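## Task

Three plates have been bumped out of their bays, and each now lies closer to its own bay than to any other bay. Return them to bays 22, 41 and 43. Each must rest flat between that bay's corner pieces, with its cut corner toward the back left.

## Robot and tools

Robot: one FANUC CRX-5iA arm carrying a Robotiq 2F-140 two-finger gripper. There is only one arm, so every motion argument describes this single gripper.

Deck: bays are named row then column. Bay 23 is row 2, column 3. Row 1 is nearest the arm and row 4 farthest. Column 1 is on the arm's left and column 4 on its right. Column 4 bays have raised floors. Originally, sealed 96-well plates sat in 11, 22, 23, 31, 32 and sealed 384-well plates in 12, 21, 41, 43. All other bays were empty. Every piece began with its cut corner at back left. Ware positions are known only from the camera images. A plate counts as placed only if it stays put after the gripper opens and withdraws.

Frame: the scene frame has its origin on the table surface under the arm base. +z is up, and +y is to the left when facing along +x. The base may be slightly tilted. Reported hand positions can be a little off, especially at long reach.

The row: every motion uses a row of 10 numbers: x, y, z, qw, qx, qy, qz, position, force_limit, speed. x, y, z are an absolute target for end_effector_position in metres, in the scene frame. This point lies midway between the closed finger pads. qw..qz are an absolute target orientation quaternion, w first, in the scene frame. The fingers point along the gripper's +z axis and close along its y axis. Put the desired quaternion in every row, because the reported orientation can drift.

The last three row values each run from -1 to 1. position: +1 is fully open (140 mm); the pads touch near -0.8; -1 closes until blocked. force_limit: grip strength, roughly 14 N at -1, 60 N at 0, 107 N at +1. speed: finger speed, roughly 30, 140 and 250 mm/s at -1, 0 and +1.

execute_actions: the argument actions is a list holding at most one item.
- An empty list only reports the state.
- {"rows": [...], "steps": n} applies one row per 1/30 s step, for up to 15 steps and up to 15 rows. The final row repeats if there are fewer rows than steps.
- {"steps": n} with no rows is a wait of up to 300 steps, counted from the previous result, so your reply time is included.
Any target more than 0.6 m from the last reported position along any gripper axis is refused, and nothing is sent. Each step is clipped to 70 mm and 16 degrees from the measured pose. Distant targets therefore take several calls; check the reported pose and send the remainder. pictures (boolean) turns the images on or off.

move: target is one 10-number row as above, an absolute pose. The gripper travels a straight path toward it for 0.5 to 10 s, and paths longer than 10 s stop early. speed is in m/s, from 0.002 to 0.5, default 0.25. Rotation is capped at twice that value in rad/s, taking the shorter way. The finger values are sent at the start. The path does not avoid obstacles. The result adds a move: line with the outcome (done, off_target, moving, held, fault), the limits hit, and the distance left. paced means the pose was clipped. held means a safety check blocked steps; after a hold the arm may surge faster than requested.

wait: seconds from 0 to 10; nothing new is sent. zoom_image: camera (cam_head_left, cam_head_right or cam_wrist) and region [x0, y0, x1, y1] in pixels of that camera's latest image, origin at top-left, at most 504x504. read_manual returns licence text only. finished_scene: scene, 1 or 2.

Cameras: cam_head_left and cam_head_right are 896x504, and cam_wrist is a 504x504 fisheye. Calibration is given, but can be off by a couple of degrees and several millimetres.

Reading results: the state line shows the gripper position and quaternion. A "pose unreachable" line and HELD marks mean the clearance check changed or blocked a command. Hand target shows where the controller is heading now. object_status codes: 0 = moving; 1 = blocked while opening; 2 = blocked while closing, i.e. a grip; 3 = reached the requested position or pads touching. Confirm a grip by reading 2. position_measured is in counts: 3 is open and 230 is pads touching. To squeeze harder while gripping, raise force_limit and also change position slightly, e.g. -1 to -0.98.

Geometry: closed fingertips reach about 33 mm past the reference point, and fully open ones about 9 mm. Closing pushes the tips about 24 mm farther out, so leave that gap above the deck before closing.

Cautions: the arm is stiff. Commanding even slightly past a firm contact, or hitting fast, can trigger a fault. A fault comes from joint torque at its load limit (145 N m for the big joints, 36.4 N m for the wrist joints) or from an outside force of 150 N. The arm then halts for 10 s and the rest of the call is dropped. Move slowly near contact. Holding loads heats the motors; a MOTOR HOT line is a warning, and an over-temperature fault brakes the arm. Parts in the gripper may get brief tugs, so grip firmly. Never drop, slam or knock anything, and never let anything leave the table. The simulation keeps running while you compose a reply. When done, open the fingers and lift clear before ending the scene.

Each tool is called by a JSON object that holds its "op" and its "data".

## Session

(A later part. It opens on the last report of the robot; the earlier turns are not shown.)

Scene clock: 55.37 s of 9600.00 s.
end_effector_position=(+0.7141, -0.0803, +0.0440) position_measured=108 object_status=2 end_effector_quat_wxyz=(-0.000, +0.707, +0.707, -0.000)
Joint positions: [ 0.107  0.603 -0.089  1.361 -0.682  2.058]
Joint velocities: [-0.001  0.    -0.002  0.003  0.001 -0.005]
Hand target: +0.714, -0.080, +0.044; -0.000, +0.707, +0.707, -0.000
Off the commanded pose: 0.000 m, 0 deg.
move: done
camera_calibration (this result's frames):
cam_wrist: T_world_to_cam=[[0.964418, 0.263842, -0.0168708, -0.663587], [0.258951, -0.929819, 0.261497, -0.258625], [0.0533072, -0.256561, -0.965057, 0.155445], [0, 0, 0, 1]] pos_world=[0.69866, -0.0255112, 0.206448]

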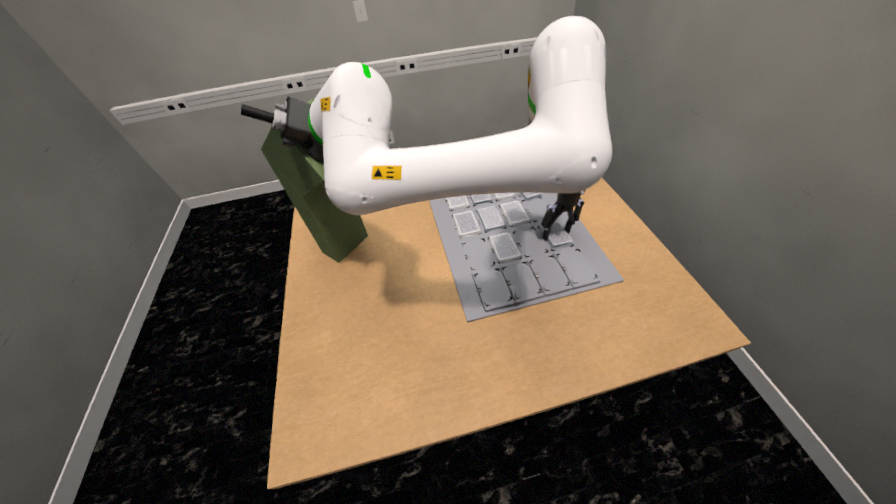

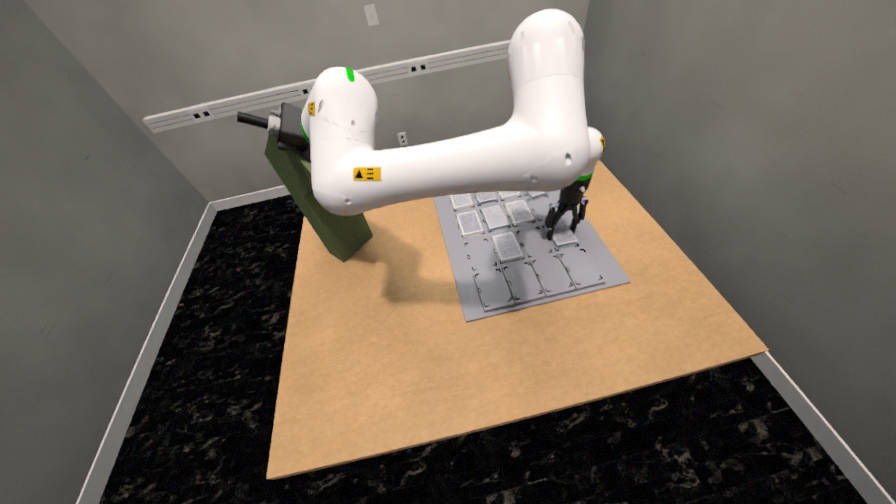

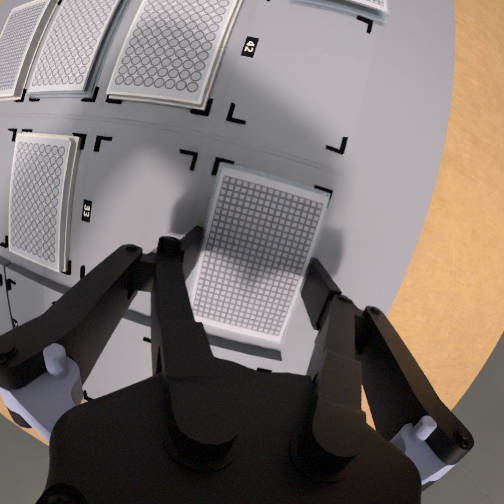

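{"op": "move", "data": {"target": [0.7131, -0.0810, 0.042, 0, 0.7071, 0.7071, 0, -1, 0, -0.8], "speed": 0.006}}

{"op": "zoom_image", "data": {"camera": "cam_wrist", "region": [190, 130, 350, 230]}}

{"op": "zoom_image", "data": {"camera": "cam_wrist", "region": [170, 270, 330, 380]}}

Scene clock: 58.00 s of 9600.00 s.
end_effector_position=(+0.7131, -0.0810, +0.0420) position_measured=108 object_status=2 end_effector_quat_wxyz=(-0.000, +0.707, +0.707, +0.000)
Joint positions: [ 0.103  0.604 -0.09   1.366 -0.679  2.054]
Joint velocities: [ 0.001 -0.    -0.001  0.001  0.002 -0.   ]
Hand target: +0.713, -0.081, +0.042; -0.000, +0.707, +0.707, -0.000
Off the commanded pose: 0.000 m, 0 deg.
move: done
camera_calibration (this result's frames):
cam_wrist: T_world_to_cam=[[0.964447, 0.263742, -0.0167983, -0.662523], [0.258832, -0.929833, 0.261567, -0.258423], [0.0533666, -0.256616, -0.965039, 0.153352], [0, 0, 0, 1]] pos_world=[0.697673, -0.0262023, 0.204456]

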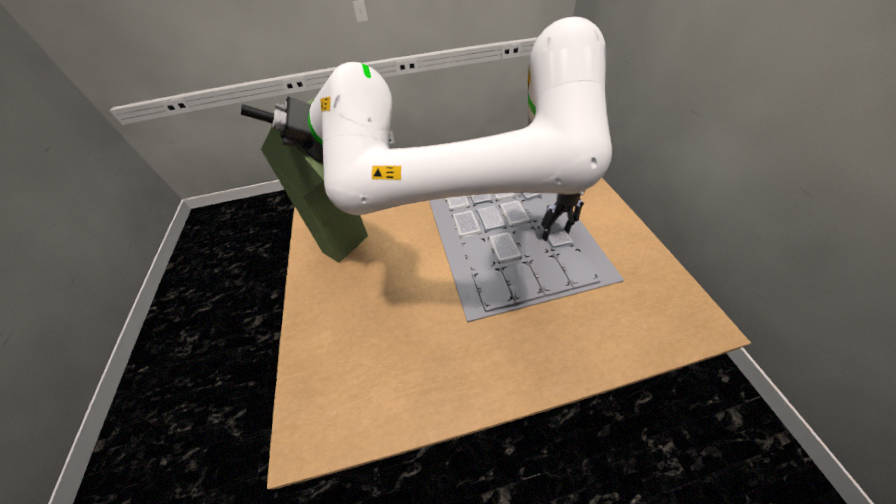

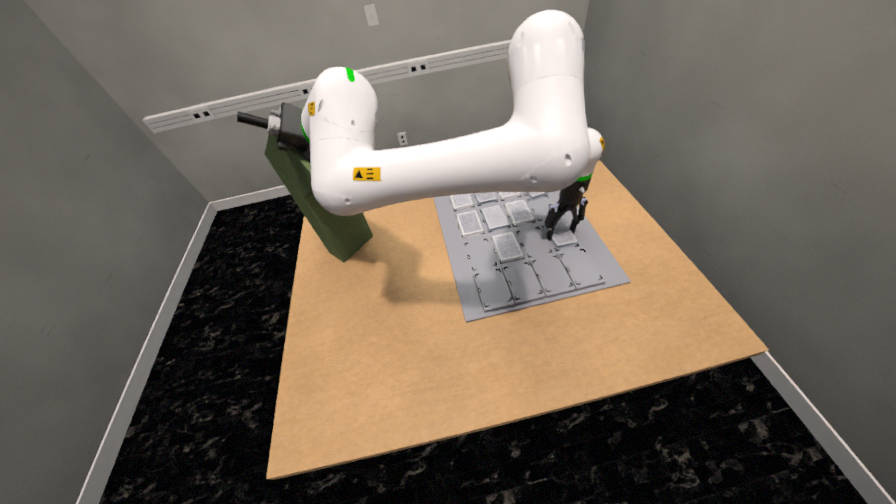

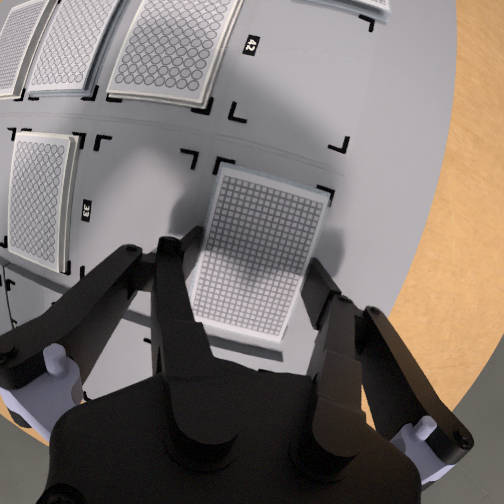

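Region (190, 130, 350, 230) of cam_wrist's 504x504 image, scaled by 3.150, with more detail than that image has; it fills the top 315 rows of this view, and the rest is white.

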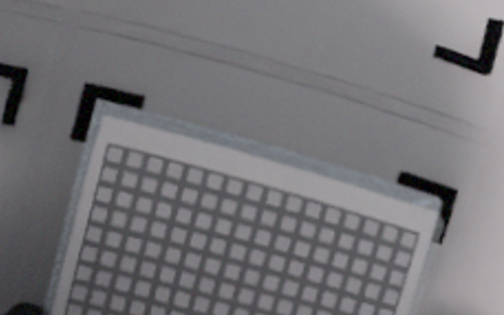

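Region (170, 270, 330, 380) of cam_wrist's 504x504 image, scaled by 3.150, with more detail than that image has; it fills the top 346 rows of this view, and the rest is white.

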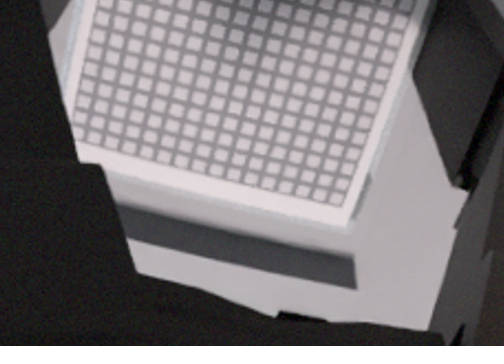

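{"op": "move", "data": {"target": [0.7130, -0.0814, 0.0395, 0, 0.7071, 0.7071, 0, -1, 0, -0.8], "speed": 0.005}}

{"op": "zoom_image", "data": {"camera": "cam_wrist", "region": [190, 130, 350, 230]}}

{"op": "zoom_image", "data": {"camera": "cam_wrist", "region": [170, 270, 330, 380]}}

Scene clock: 59.57 s of 9600.00 s.
end_effector_position=(+0.7130, -0.0814, +0.0395) position_measured=108 object_status=2 end_effector_quat_wxyz=(-0.000, +0.707, +0.707, +0.000)
Joint positions: [ 0.1    0.608 -0.087  1.369 -0.676  2.054]
Joint velocities: [ 0.     0.001 -0.    -0.     0.001  0.   ]
Hand target: +0.713, -0.081, +0.040; -0.000, +0.707, +0.707, -0.000
Off the commanded pose: 0.000 m, 0 deg.
move: done
camera_calibration (this result's frames):
cam_wrist: T_world_to_cam=[[0.964446, 0.263745, -0.0167966, -0.662361], [0.258834, -0.929831, 0.261569, -0.258114], [0.0533694, -0.256617, -0.965039, 0.150842], [0, 0, 0, 1]] pos_world=[0.69757, -0.0265999, 0.201958]

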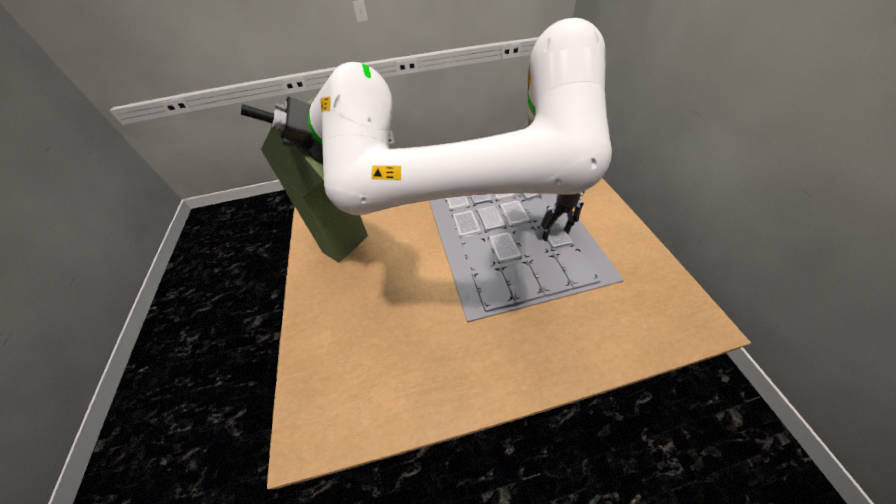

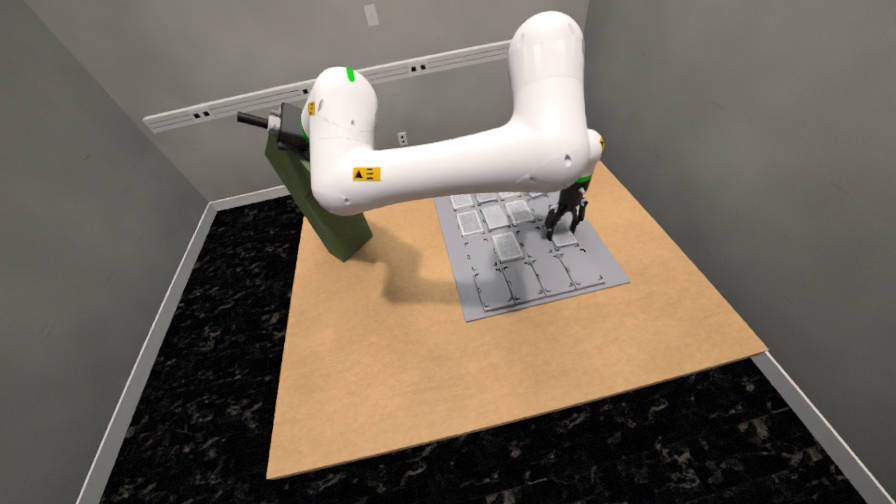

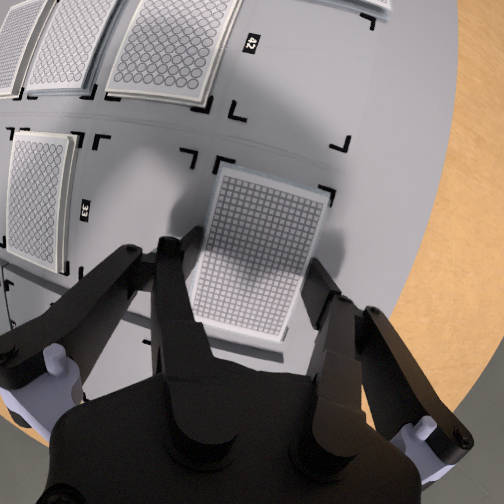

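Region (190, 130, 350, 230) of cam_wrist's 504x504 image, scaled by 3.150, with more detail than that image has; it fills the top 315 rows of this view, and the rest is white.

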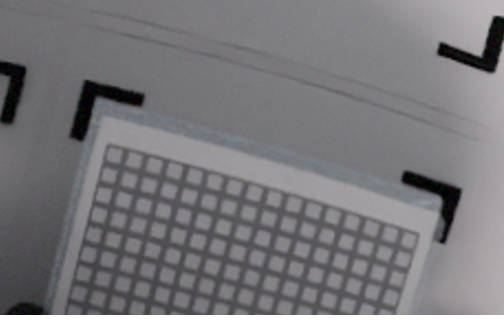

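Region (170, 270, 330, 380) of cam_wrist's 504x504 image, scaled by 3.150, with more detail than that image has; it fills the top 346 rows of this view, and the rest is white.

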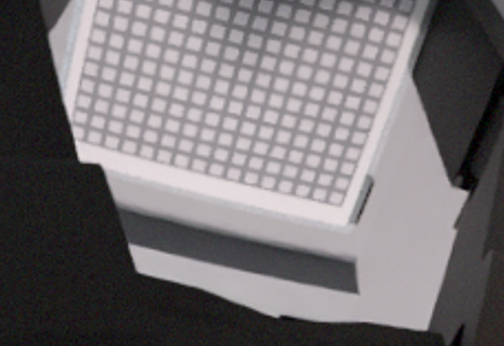

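Aligned. Lower slightly and release.

{"op": "move", "data": {"target": [0.7130, -0.0814, 0.038, 0, 0.7071, 0.7071, 0, -1, 0, -0.8], "speed": 0.004}}

{"op": "move", "data": {"target": [0.7130, -0.0814, 0.038, 0, 0.7071, 0.7071, 0, 0.4, 0, -0.8], "speed": 0.004}}

{"op": "zoom_image", "data": {"camera": "cam_wrist", "region": [150, 130, 370, 370]}}

Scene clock: 60.73 s of 9600.00 s.
end_effector_position=(+0.7131, -0.0814, +0.0381) position_measured=108 object_status=2 end_effector_quat_wxyz=(+0.000, +0.707, +0.707, +0.000)
Joint positions: [ 0.098  0.611 -0.085  1.37  -0.675  2.053]
Joint velocities: [-0.001  0.     0.001 -0.001  0.     0.   ]
Hand target: +0.713, -0.081, +0.038; -0.000, +0.707, +0.707, -0.000
Off the commanded pose: 0.000 m, 0 deg.
move: done
camera_calibration (this result's frames):
cam_wrist: T_world_to_cam=[[0.964462, 0.263695, -0.0166579, -0.662479], [0.258746, -0.929834, 0.261646, -0.25777], [0.0535056, -0.256658, -0.96502, 0.149386], [0, 0, 0, 1]] pos_world=[0.69764, -0.0266502, 0.200569]

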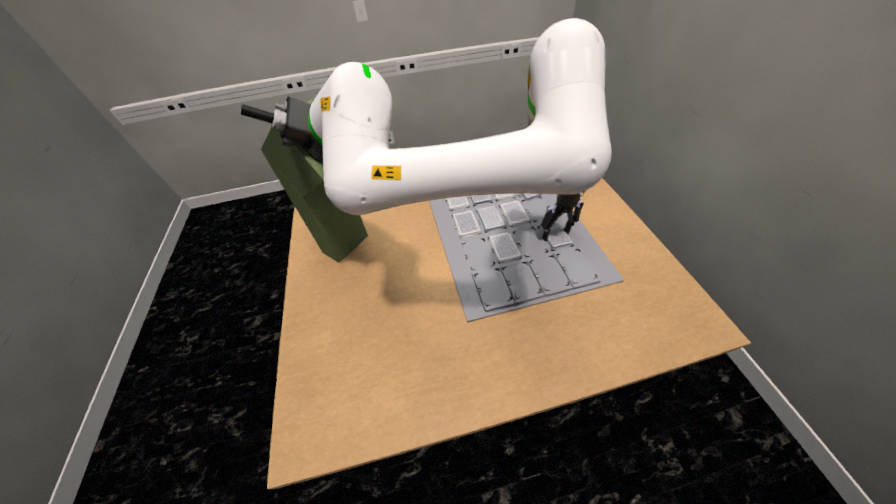

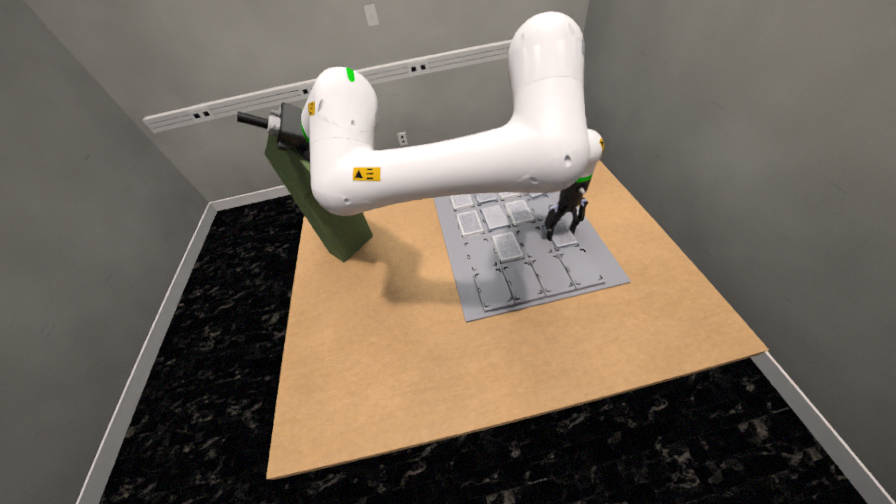

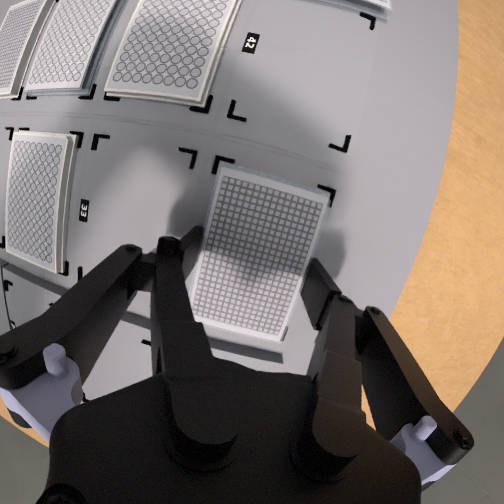

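Scene clock: 61.43 s of 9600.00 s.
end_effector_position=(+0.7130, -0.0814, +0.0380) position_measured=78 object_status=3 end_effector_quat_wxyz=(+0.000, +0.707, +0.707, +0.000)
Joint positions: [ 0.098  0.611 -0.085  1.37  -0.674  2.053]
Joint velocities: [ 0.001 -0.001 -0.     0.001  0.002 -0.   ]
Hand target: +0.713, -0.081, +0.038; -0.000, +0.707, +0.707, -0.000
Off the commanded pose: 0.000 m, 0 deg.
move: done
camera_calibration (this result's frames):
cam_wrist: T_world_to_cam=[[0.964455, 0.263714, -0.0167642, -0.662414], [0.258795, -0.929834, 0.261597, -0.257716], [0.0533991, -0.256637, -0.965031, 0.149361], [0, 0, 0, 1]] pos_world=[0.697589, -0.026613, 0.200451]

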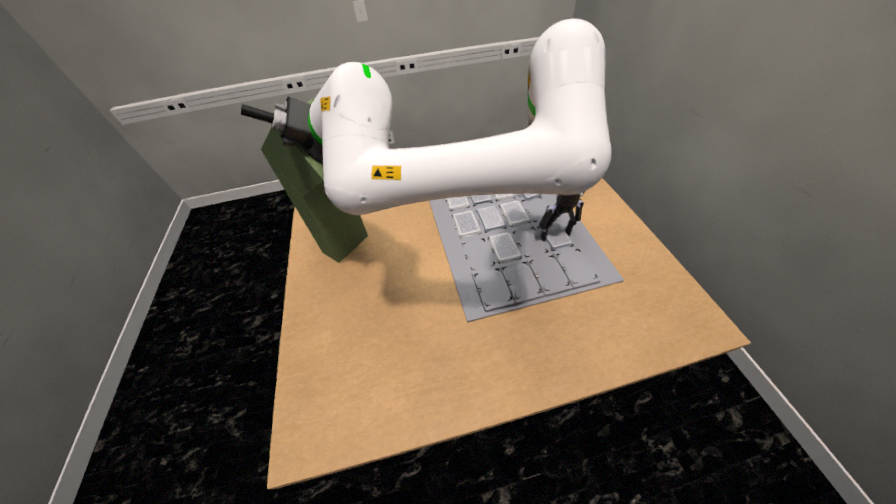

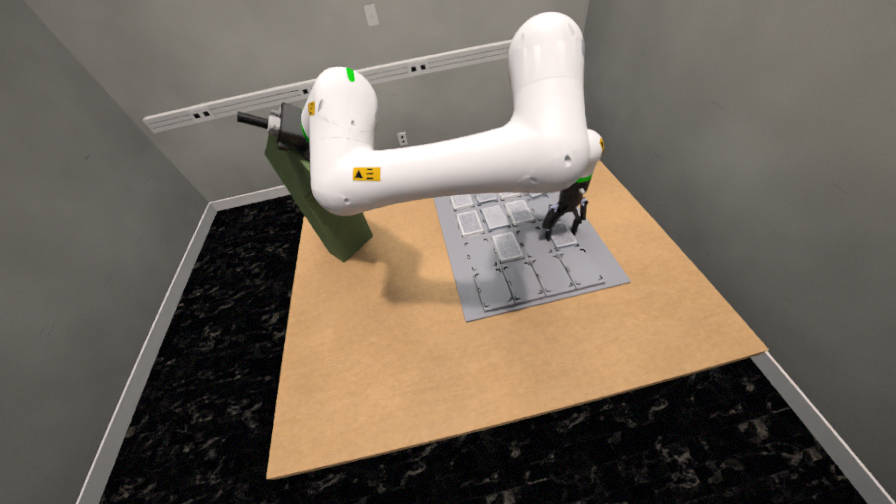

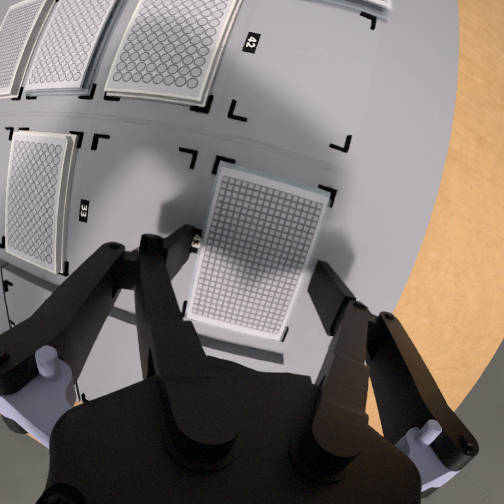

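Region (150, 130, 370, 370) of cam_wrist's 504x504 image, scaled by 2.100, with more detail than that image has; it fills the left 462 columns of this view, and the rest is white.

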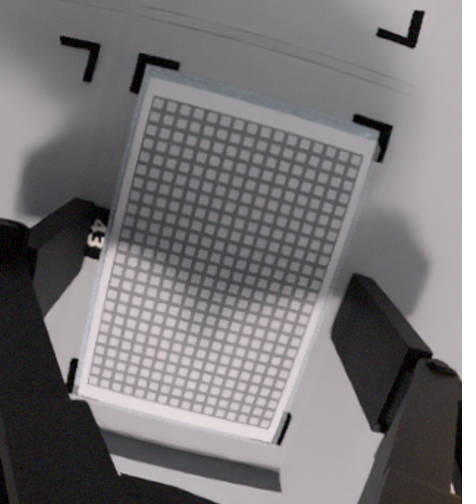

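{"op": "zoom_image", "data": {"camera": "cam_wrist", "region": [0, 0, 240, 130]}}

{"op": "move", "data": {"target": [0.7130, -0.0814, 0.07, 0, 0.7071, 0.7071, 0, 0.4, 0, 0], "speed": 0.08}}

Region (0, 0, 240, 130) of cam_wrist's 504x504 image, scaled by 2.100, with more detail than that image has; it fills the top 273 rows of this view, and the rest is white.

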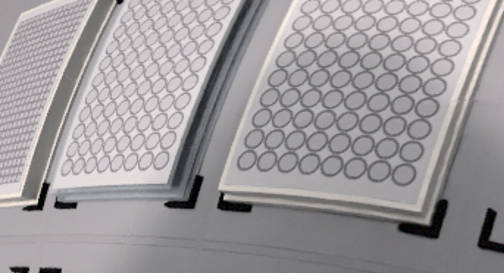

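Scene clock: 62.73 s of 9600.00 s.
end_effector_position=(+0.7129, -0.0815, +0.0699) position_measured=78 object_status=3 end_effector_quat_wxyz=(+0.000, +0.707, +0.707, -0.000)
Joint positions: [ 0.136  0.554 -0.126  1.334 -0.707  2.068]
Joint velocities: [ 0.001 -0.001 -0.    -0.001 -0.003  0.001]
Hand target: +0.713, -0.081, +0.070; +0.000, +0.707, +0.707, +0.000
Off the commanded pose: 0.000 m, 0 deg.
move: done
camera_calibration (this result's frames):
cam_wrist: T_world_to_cam=[[0.964444, 0.263752, -0.0168027, -0.661728], [0.258841, -0.929822, 0.261598, -0.266109], [0.0533732, -0.256646, -0.965031, 0.180197], [0, 0, 0, 1]] pos_world=[0.697462, -0.0266554, 0.23239]

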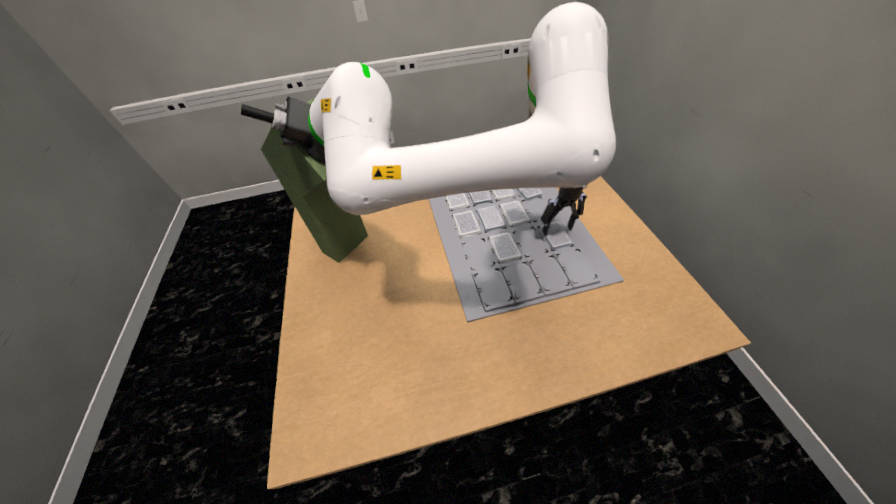

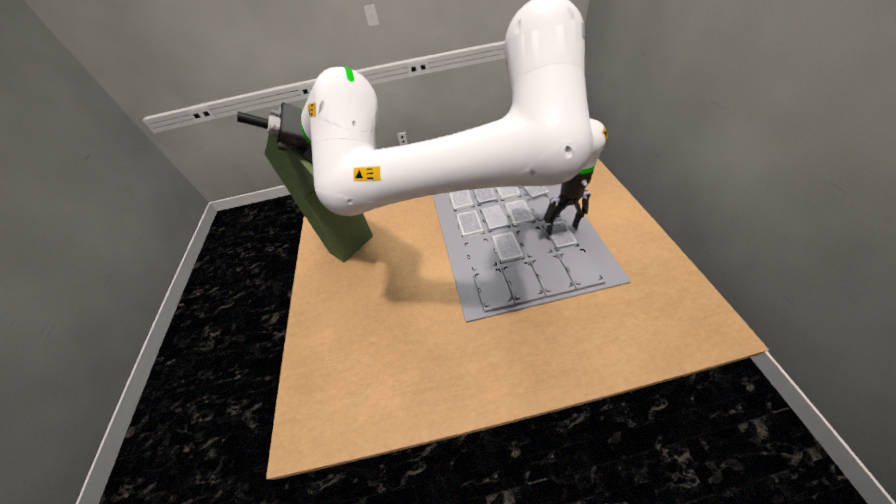

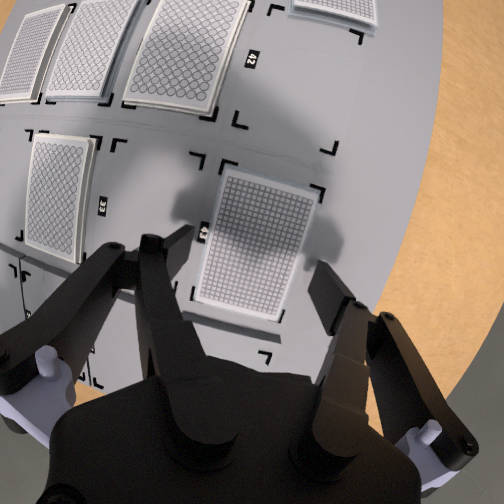

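{"op": "move", "data": {"target": [0.717, 0.21, 0.075, 0, 0.6428, 0.766, 0, 0.45, 0, 0], "speed": 0.2}}

{"op": "zoom_image", "data": {"camera": "cam_wrist", "region": [130, 90, 400, 350]}}

{"op": "zoom_image", "data": {"camera": "cam_head_right", "region": [520, 200, 610, 260]}}

Scene clock: 65.87 s of 9600.00 s.
end_effector_position=(+0.7166, +0.2098, +0.0754) position_measured=72 object_status=3 end_effector_quat_wxyz=(-0.000, +0.643, +0.766, -0.000)
Joint positions: [ 0.457  0.976  0.177  1.286 -0.906  1.999]
Joint velocities: [ 0.001  0.002  0.002 -0.    -0.001  0.001]
Hand target: +0.717, +0.210, +0.075; -0.000, +0.643, +0.766, -0.000
Off the commanded pose: 0.001 m, 0 deg.
move: done
camera_calibration (this result's frames):
cam_wrist: T_world_to_cam=[[0.904067, 0.427056, -0.0169427, -0.733052], [0.416273, -0.870872, 0.261341, -0.122829], [0.0968522, -0.243322, -0.965098, 0.226112], [0, 0, 0, 1]] pos_world=[0.691958, 0.261104, 0.2379]

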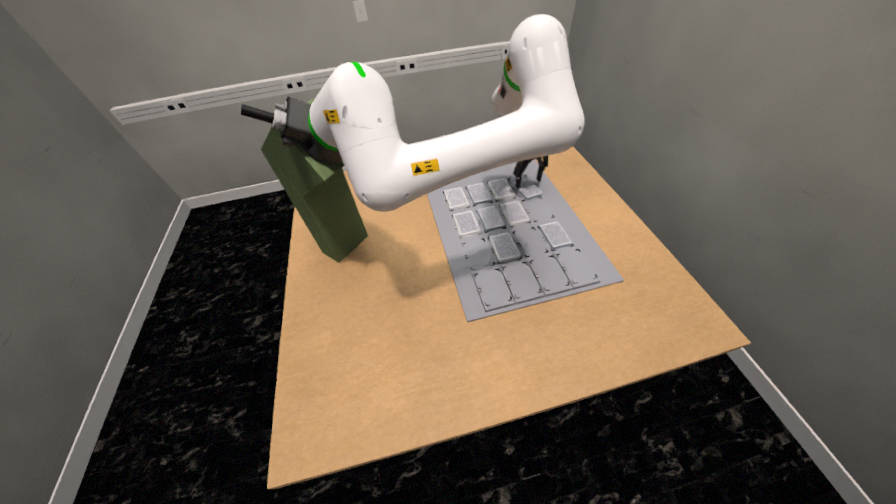

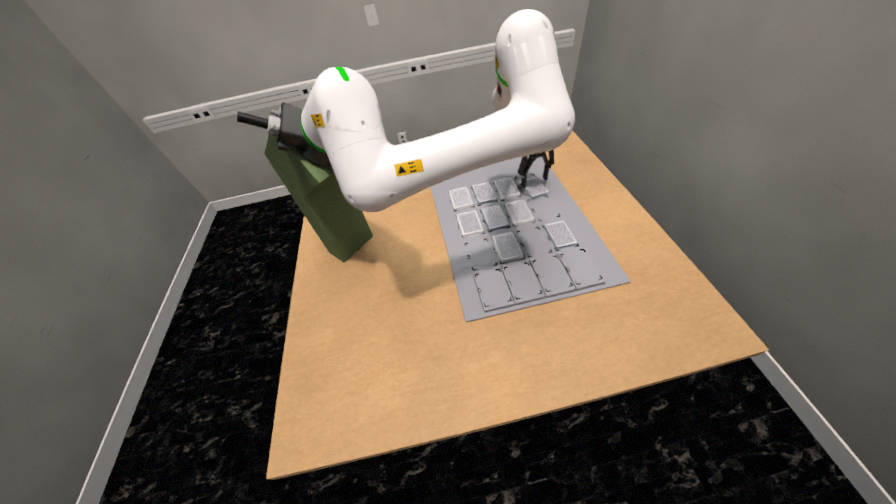

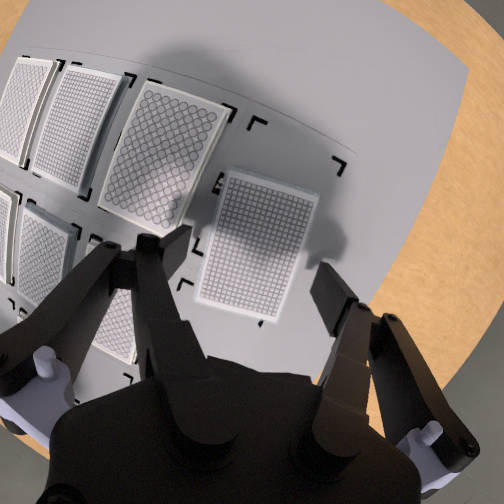

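Region (130, 90, 400, 350) of cam_wrist's 504x504 image, scaled by 1.867, with more detail than that image has; it fills the top 485 rows of this view, and the rest is white.

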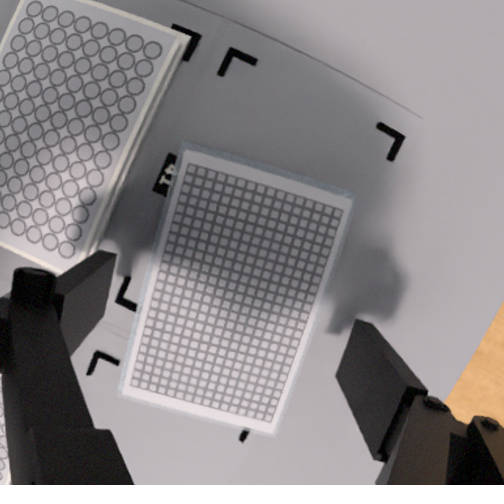

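Region (520, 200, 610, 260) of cam_head_right's 896x504 image, scaled by 5.600, with more detail than that image has.

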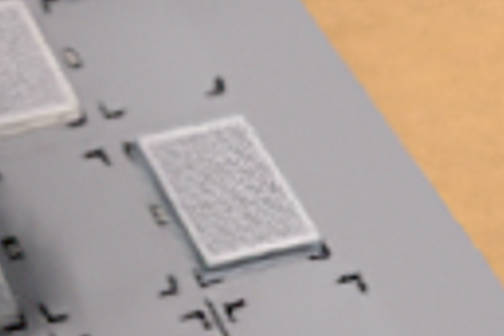

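{"op": "move", "data": {"target": [0.718, 0.2085, 0.041, 0, 0.6468, 0.7627, 0, 0.4, 0, 0], "speed": 0.035}}

{"op": "zoom_image", "data": {"camera": "cam_wrist", "region": [130, 110, 390, 360]}}

Scene clock: 70.20 s of 9600.00 s.
end_effector_position=(+0.7181, +0.2086, +0.0410) position_measured=78 object_status=3 end_effector_quat_wxyz=(+0.000, +0.647, +0.763, +0.000)
Joint positions: [ 0.416  1.03   0.228  1.312 -0.878  1.995]
Joint velocities: [-0.     0.001  0.001 -0.001  0.001  0.   ]
Hand target: +0.718, +0.209, +0.041; -0.000, +0.647, +0.763, +0.000
Off the commanded pose: 0.000 m, 0 deg.
After step 90, 0.10 s passed at rest.
move: done
camera_calibration (this result's frames):
cam_wrist: T_world_to_cam=[[0.908443, 0.417673, -0.0167667, -0.735622], [0.407169, -0.875096, 0.261572, -0.108158], [0.094579, -0.24445, -0.965038, 0.194335], [0, 0, 0, 1]] pos_world=[0.693929, 0.260106, 0.203498]

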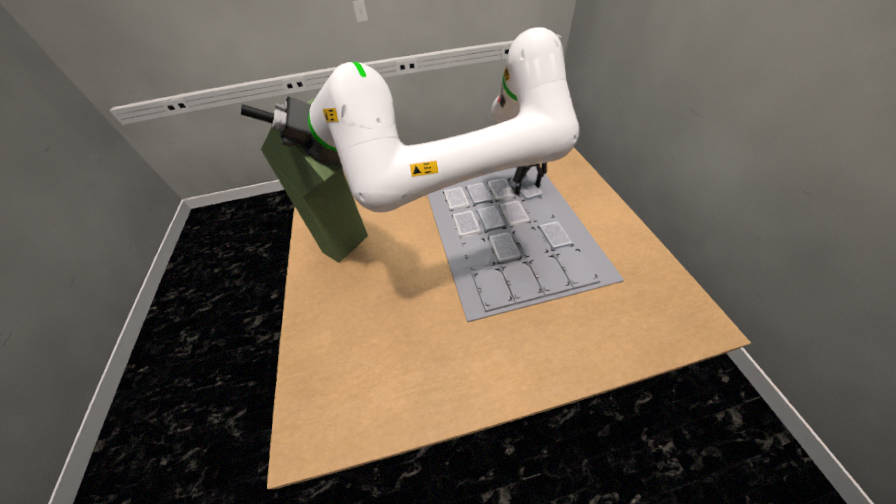

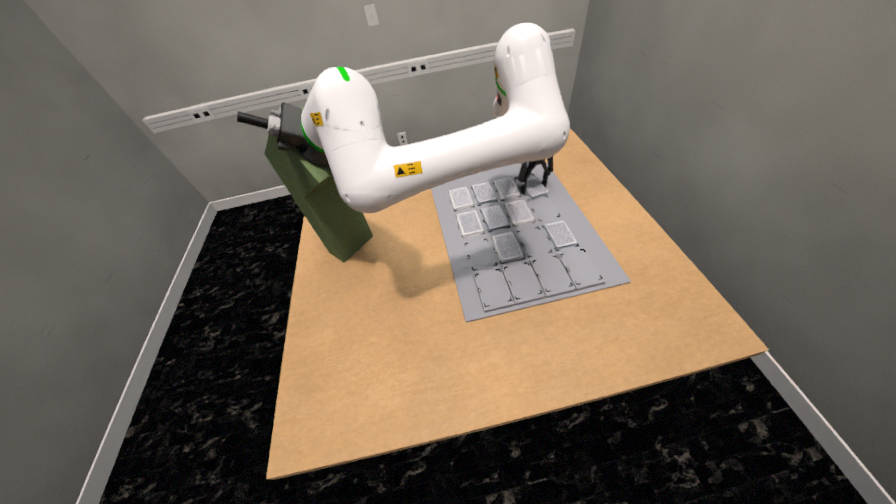

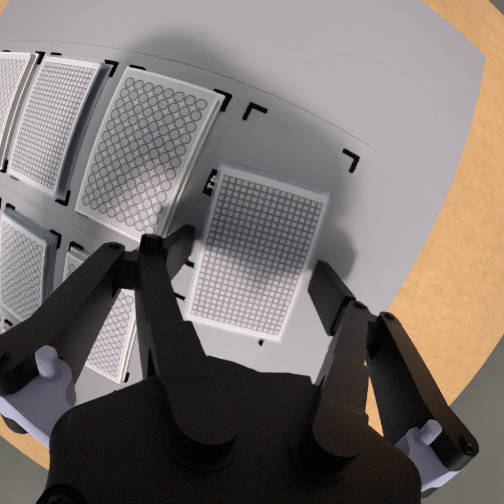

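Region (130, 110, 390, 360) of cam_wrist's 504x504 image, scaled by 1.938, with more detail than that image has; it fills the top 485 rows of this view, and the rest is white.

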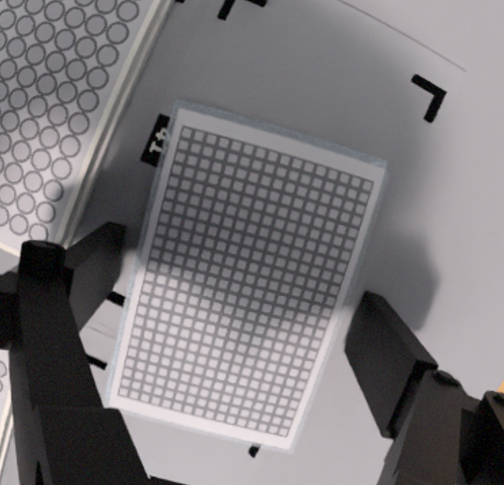

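Matches the earlier grasp geometry. Close.

{"op": "move", "data": {"target": [0.718, 0.2085, 0.041, 0, 0.6468, 0.7627, 0, -1, 0, -0.8], "speed": 0.02}}

{"op": "move", "data": {"target": [0.718, 0.2085, 0.049, 0, 0.6468, 0.7627, 0, -1, 0, -0.8], "speed": 0.025}}

{"op": "move", "data": {"target": [0.7127, 0.2475, 0.046, 0, 0.7071, 0.7071, 0, -1, 0, -0.8], "speed": 0.07}}

{"op": "zoom_image", "data": {"camera": "cam_wrist", "region": [190, 130, 350, 230]}}

{"op": "zoom_image", "data": {"camera": "cam_wrist", "region": [170, 270, 330, 380]}}

Scene clock: 71.83 s of 9600.00 s.
end_effector_position=(+0.7180, +0.2085, +0.0410) position_measured=108 object_status=2 end_effector_quat_wxyz=(-0.000, +0.647, +0.763, -0.000)
Joint positions: [ 0.416  1.03   0.227  1.312 -0.878  1.995]
Joint velocities: [-0.002 -0.001 -0.001  0.    -0.    -0.002]
Hand target: +0.718, +0.209, +0.041; -0.000, +0.647, +0.763, -0.000
Off the commanded pose: 0.000 m, 0 deg.
move: done
camera_calibration (this result's frames):
cam_wrist: T_world_to_cam=[[0.908335, 0.417904, -0.016828, -0.73545], [0.407405, -0.874982, 0.261587, -0.108363], [0.0945941, -0.244465, -0.965033, 0.194243], [0, 0, 0, 1]] pos_world=[0.693808, 0.260017, 0.203422]

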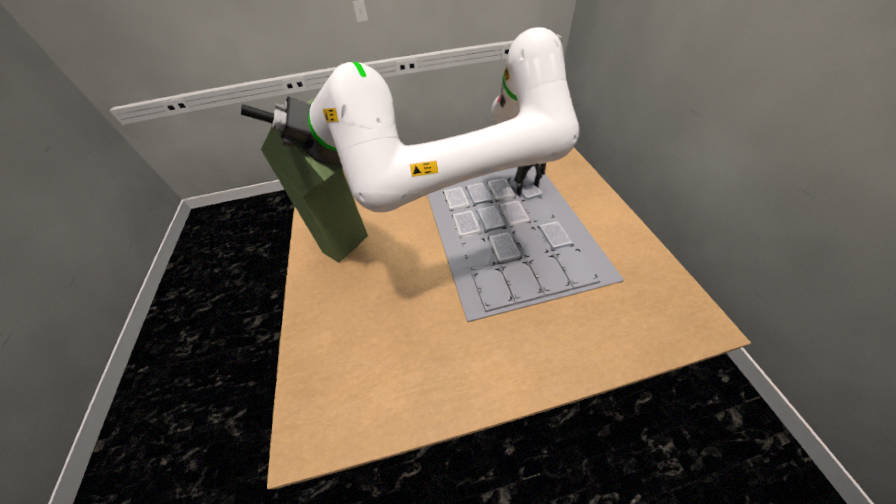

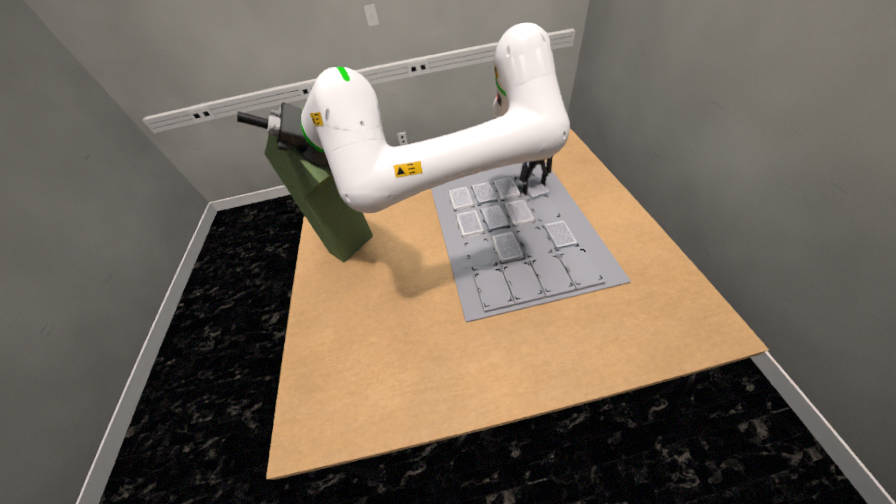

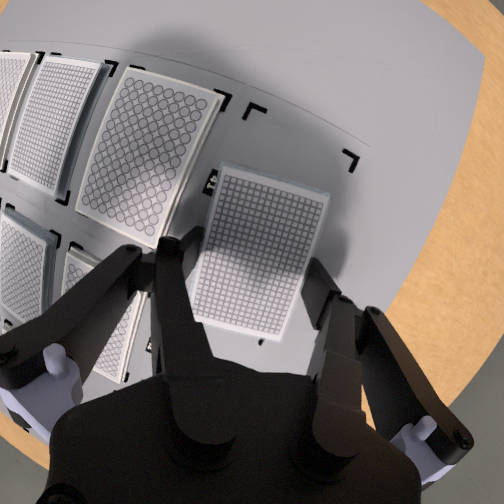

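Scene clock: 72.53 s of 9600.00 s.
end_effector_position=(+0.7180, +0.2085, +0.0490) position_measured=108 object_status=2 end_effector_quat_wxyz=(-0.000, +0.647, +0.763, -0.000)
Joint positions: [ 0.425  1.017  0.215  1.306 -0.884  1.994]
Joint velocities: [-0.    -0.001 -0.001  0.    -0.001 -0.   ]
Hand target: +0.718, +0.208, +0.049; +0.000, +0.647, +0.763, -0.000
Off the commanded pose: 0.000 m, 0 deg.
move: done
camera_calibration (this result's frames):
cam_wrist: T_world_to_cam=[[0.908408, 0.417747, -0.0168113, -0.735314], [0.407251, -0.875058, 0.261573, -0.110315], [0.0945603, -0.244461, -0.965037, 0.201989], [0, 0, 0, 1]] pos_world=[0.693791, 0.260021, 0.21142]

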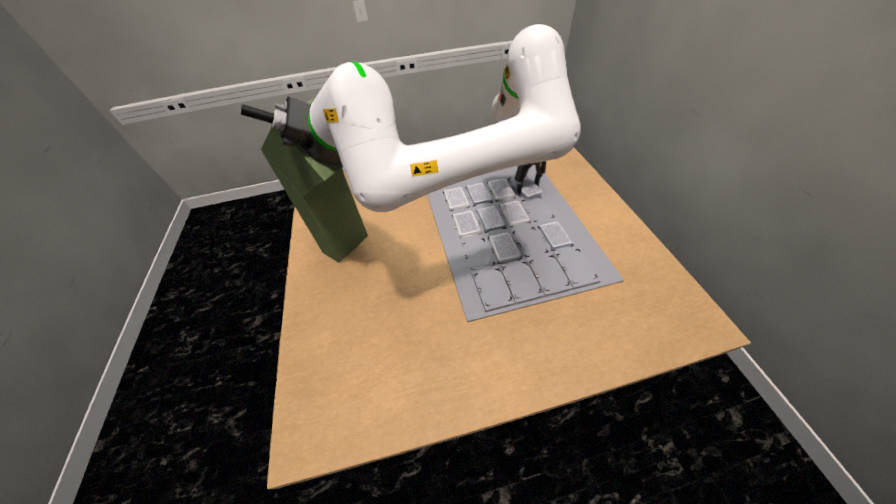

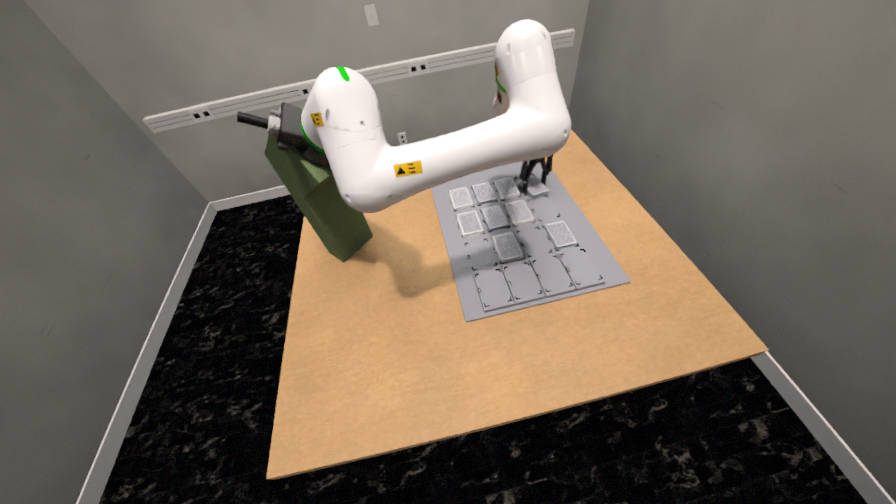

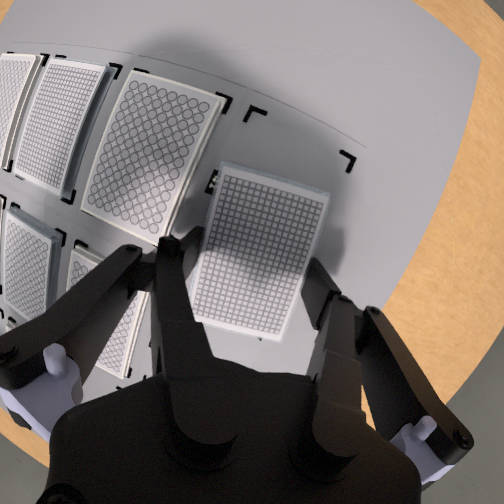

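Scene clock: 74.00 s of 9600.00 s.
end_effector_position=(+0.7127, +0.2475, +0.0461) position_measured=108 object_status=2 end_effector_quat_wxyz=(-0.000, +0.707, +0.707, -0.000)
Joint positions: [ 0.46   1.09   0.284  1.289 -0.906  1.816]
Joint velocities: [-0.     0.001  0.002  0.     0.    -0.002]
Hand target: +0.713, +0.247, +0.046; -0.000, +0.707, +0.707, -0.000
Off the commanded pose: 0.000 m, 0 deg.
move: done
camera_calibration (this result's frames):
cam_wrist: T_world_to_cam=[[0.964437, 0.26378, -0.0168032, -0.748683], [0.25887, -0.929823, 0.261563, 0.0460056], [0.0533711, -0.256611, -0.96504, 0.241562], [0, 0, 0, 1]] pos_world=[0.697256, 0.302252, 0.208504]

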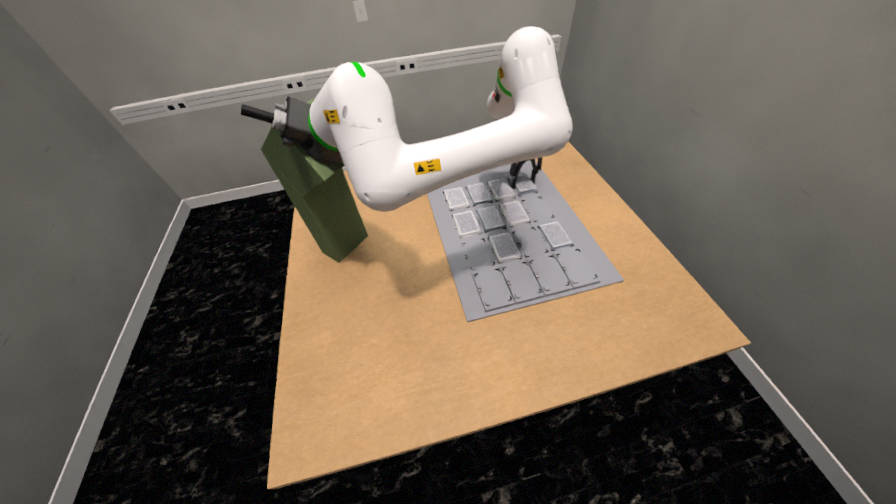

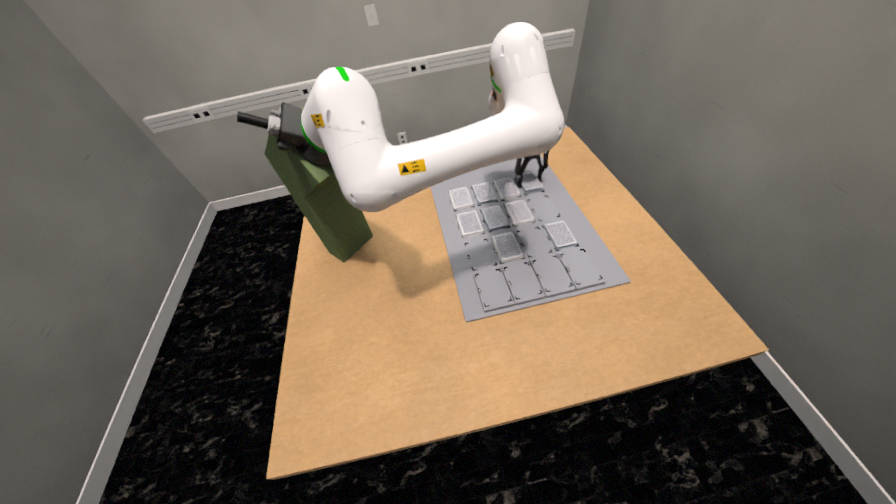

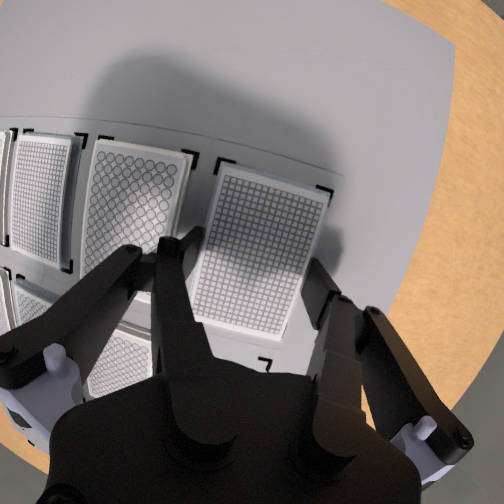

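Region (190, 130, 350, 230) of cam_wrist's 504x504 image, scaled by 3.150, with more detail than that image has; it fills the top 315 rows of this view, and the rest is white.

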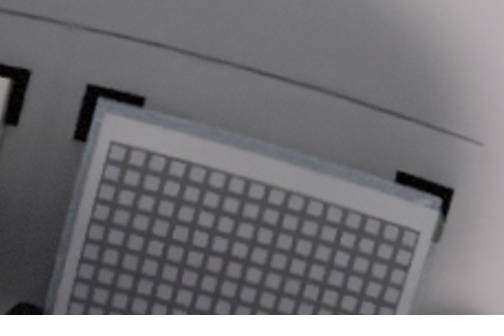

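Region (170, 270, 330, 380) of cam_wrist's 504x504 image, scaled by 3.150, with more detail than that image has; it fills the top 346 rows of this view, and the rest is white.

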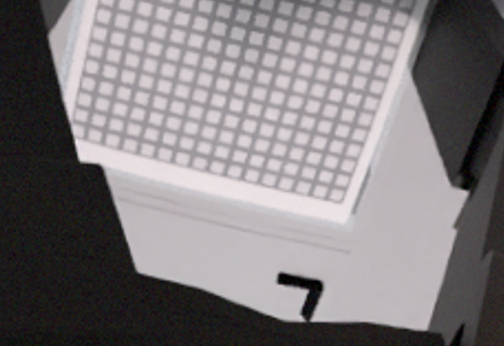

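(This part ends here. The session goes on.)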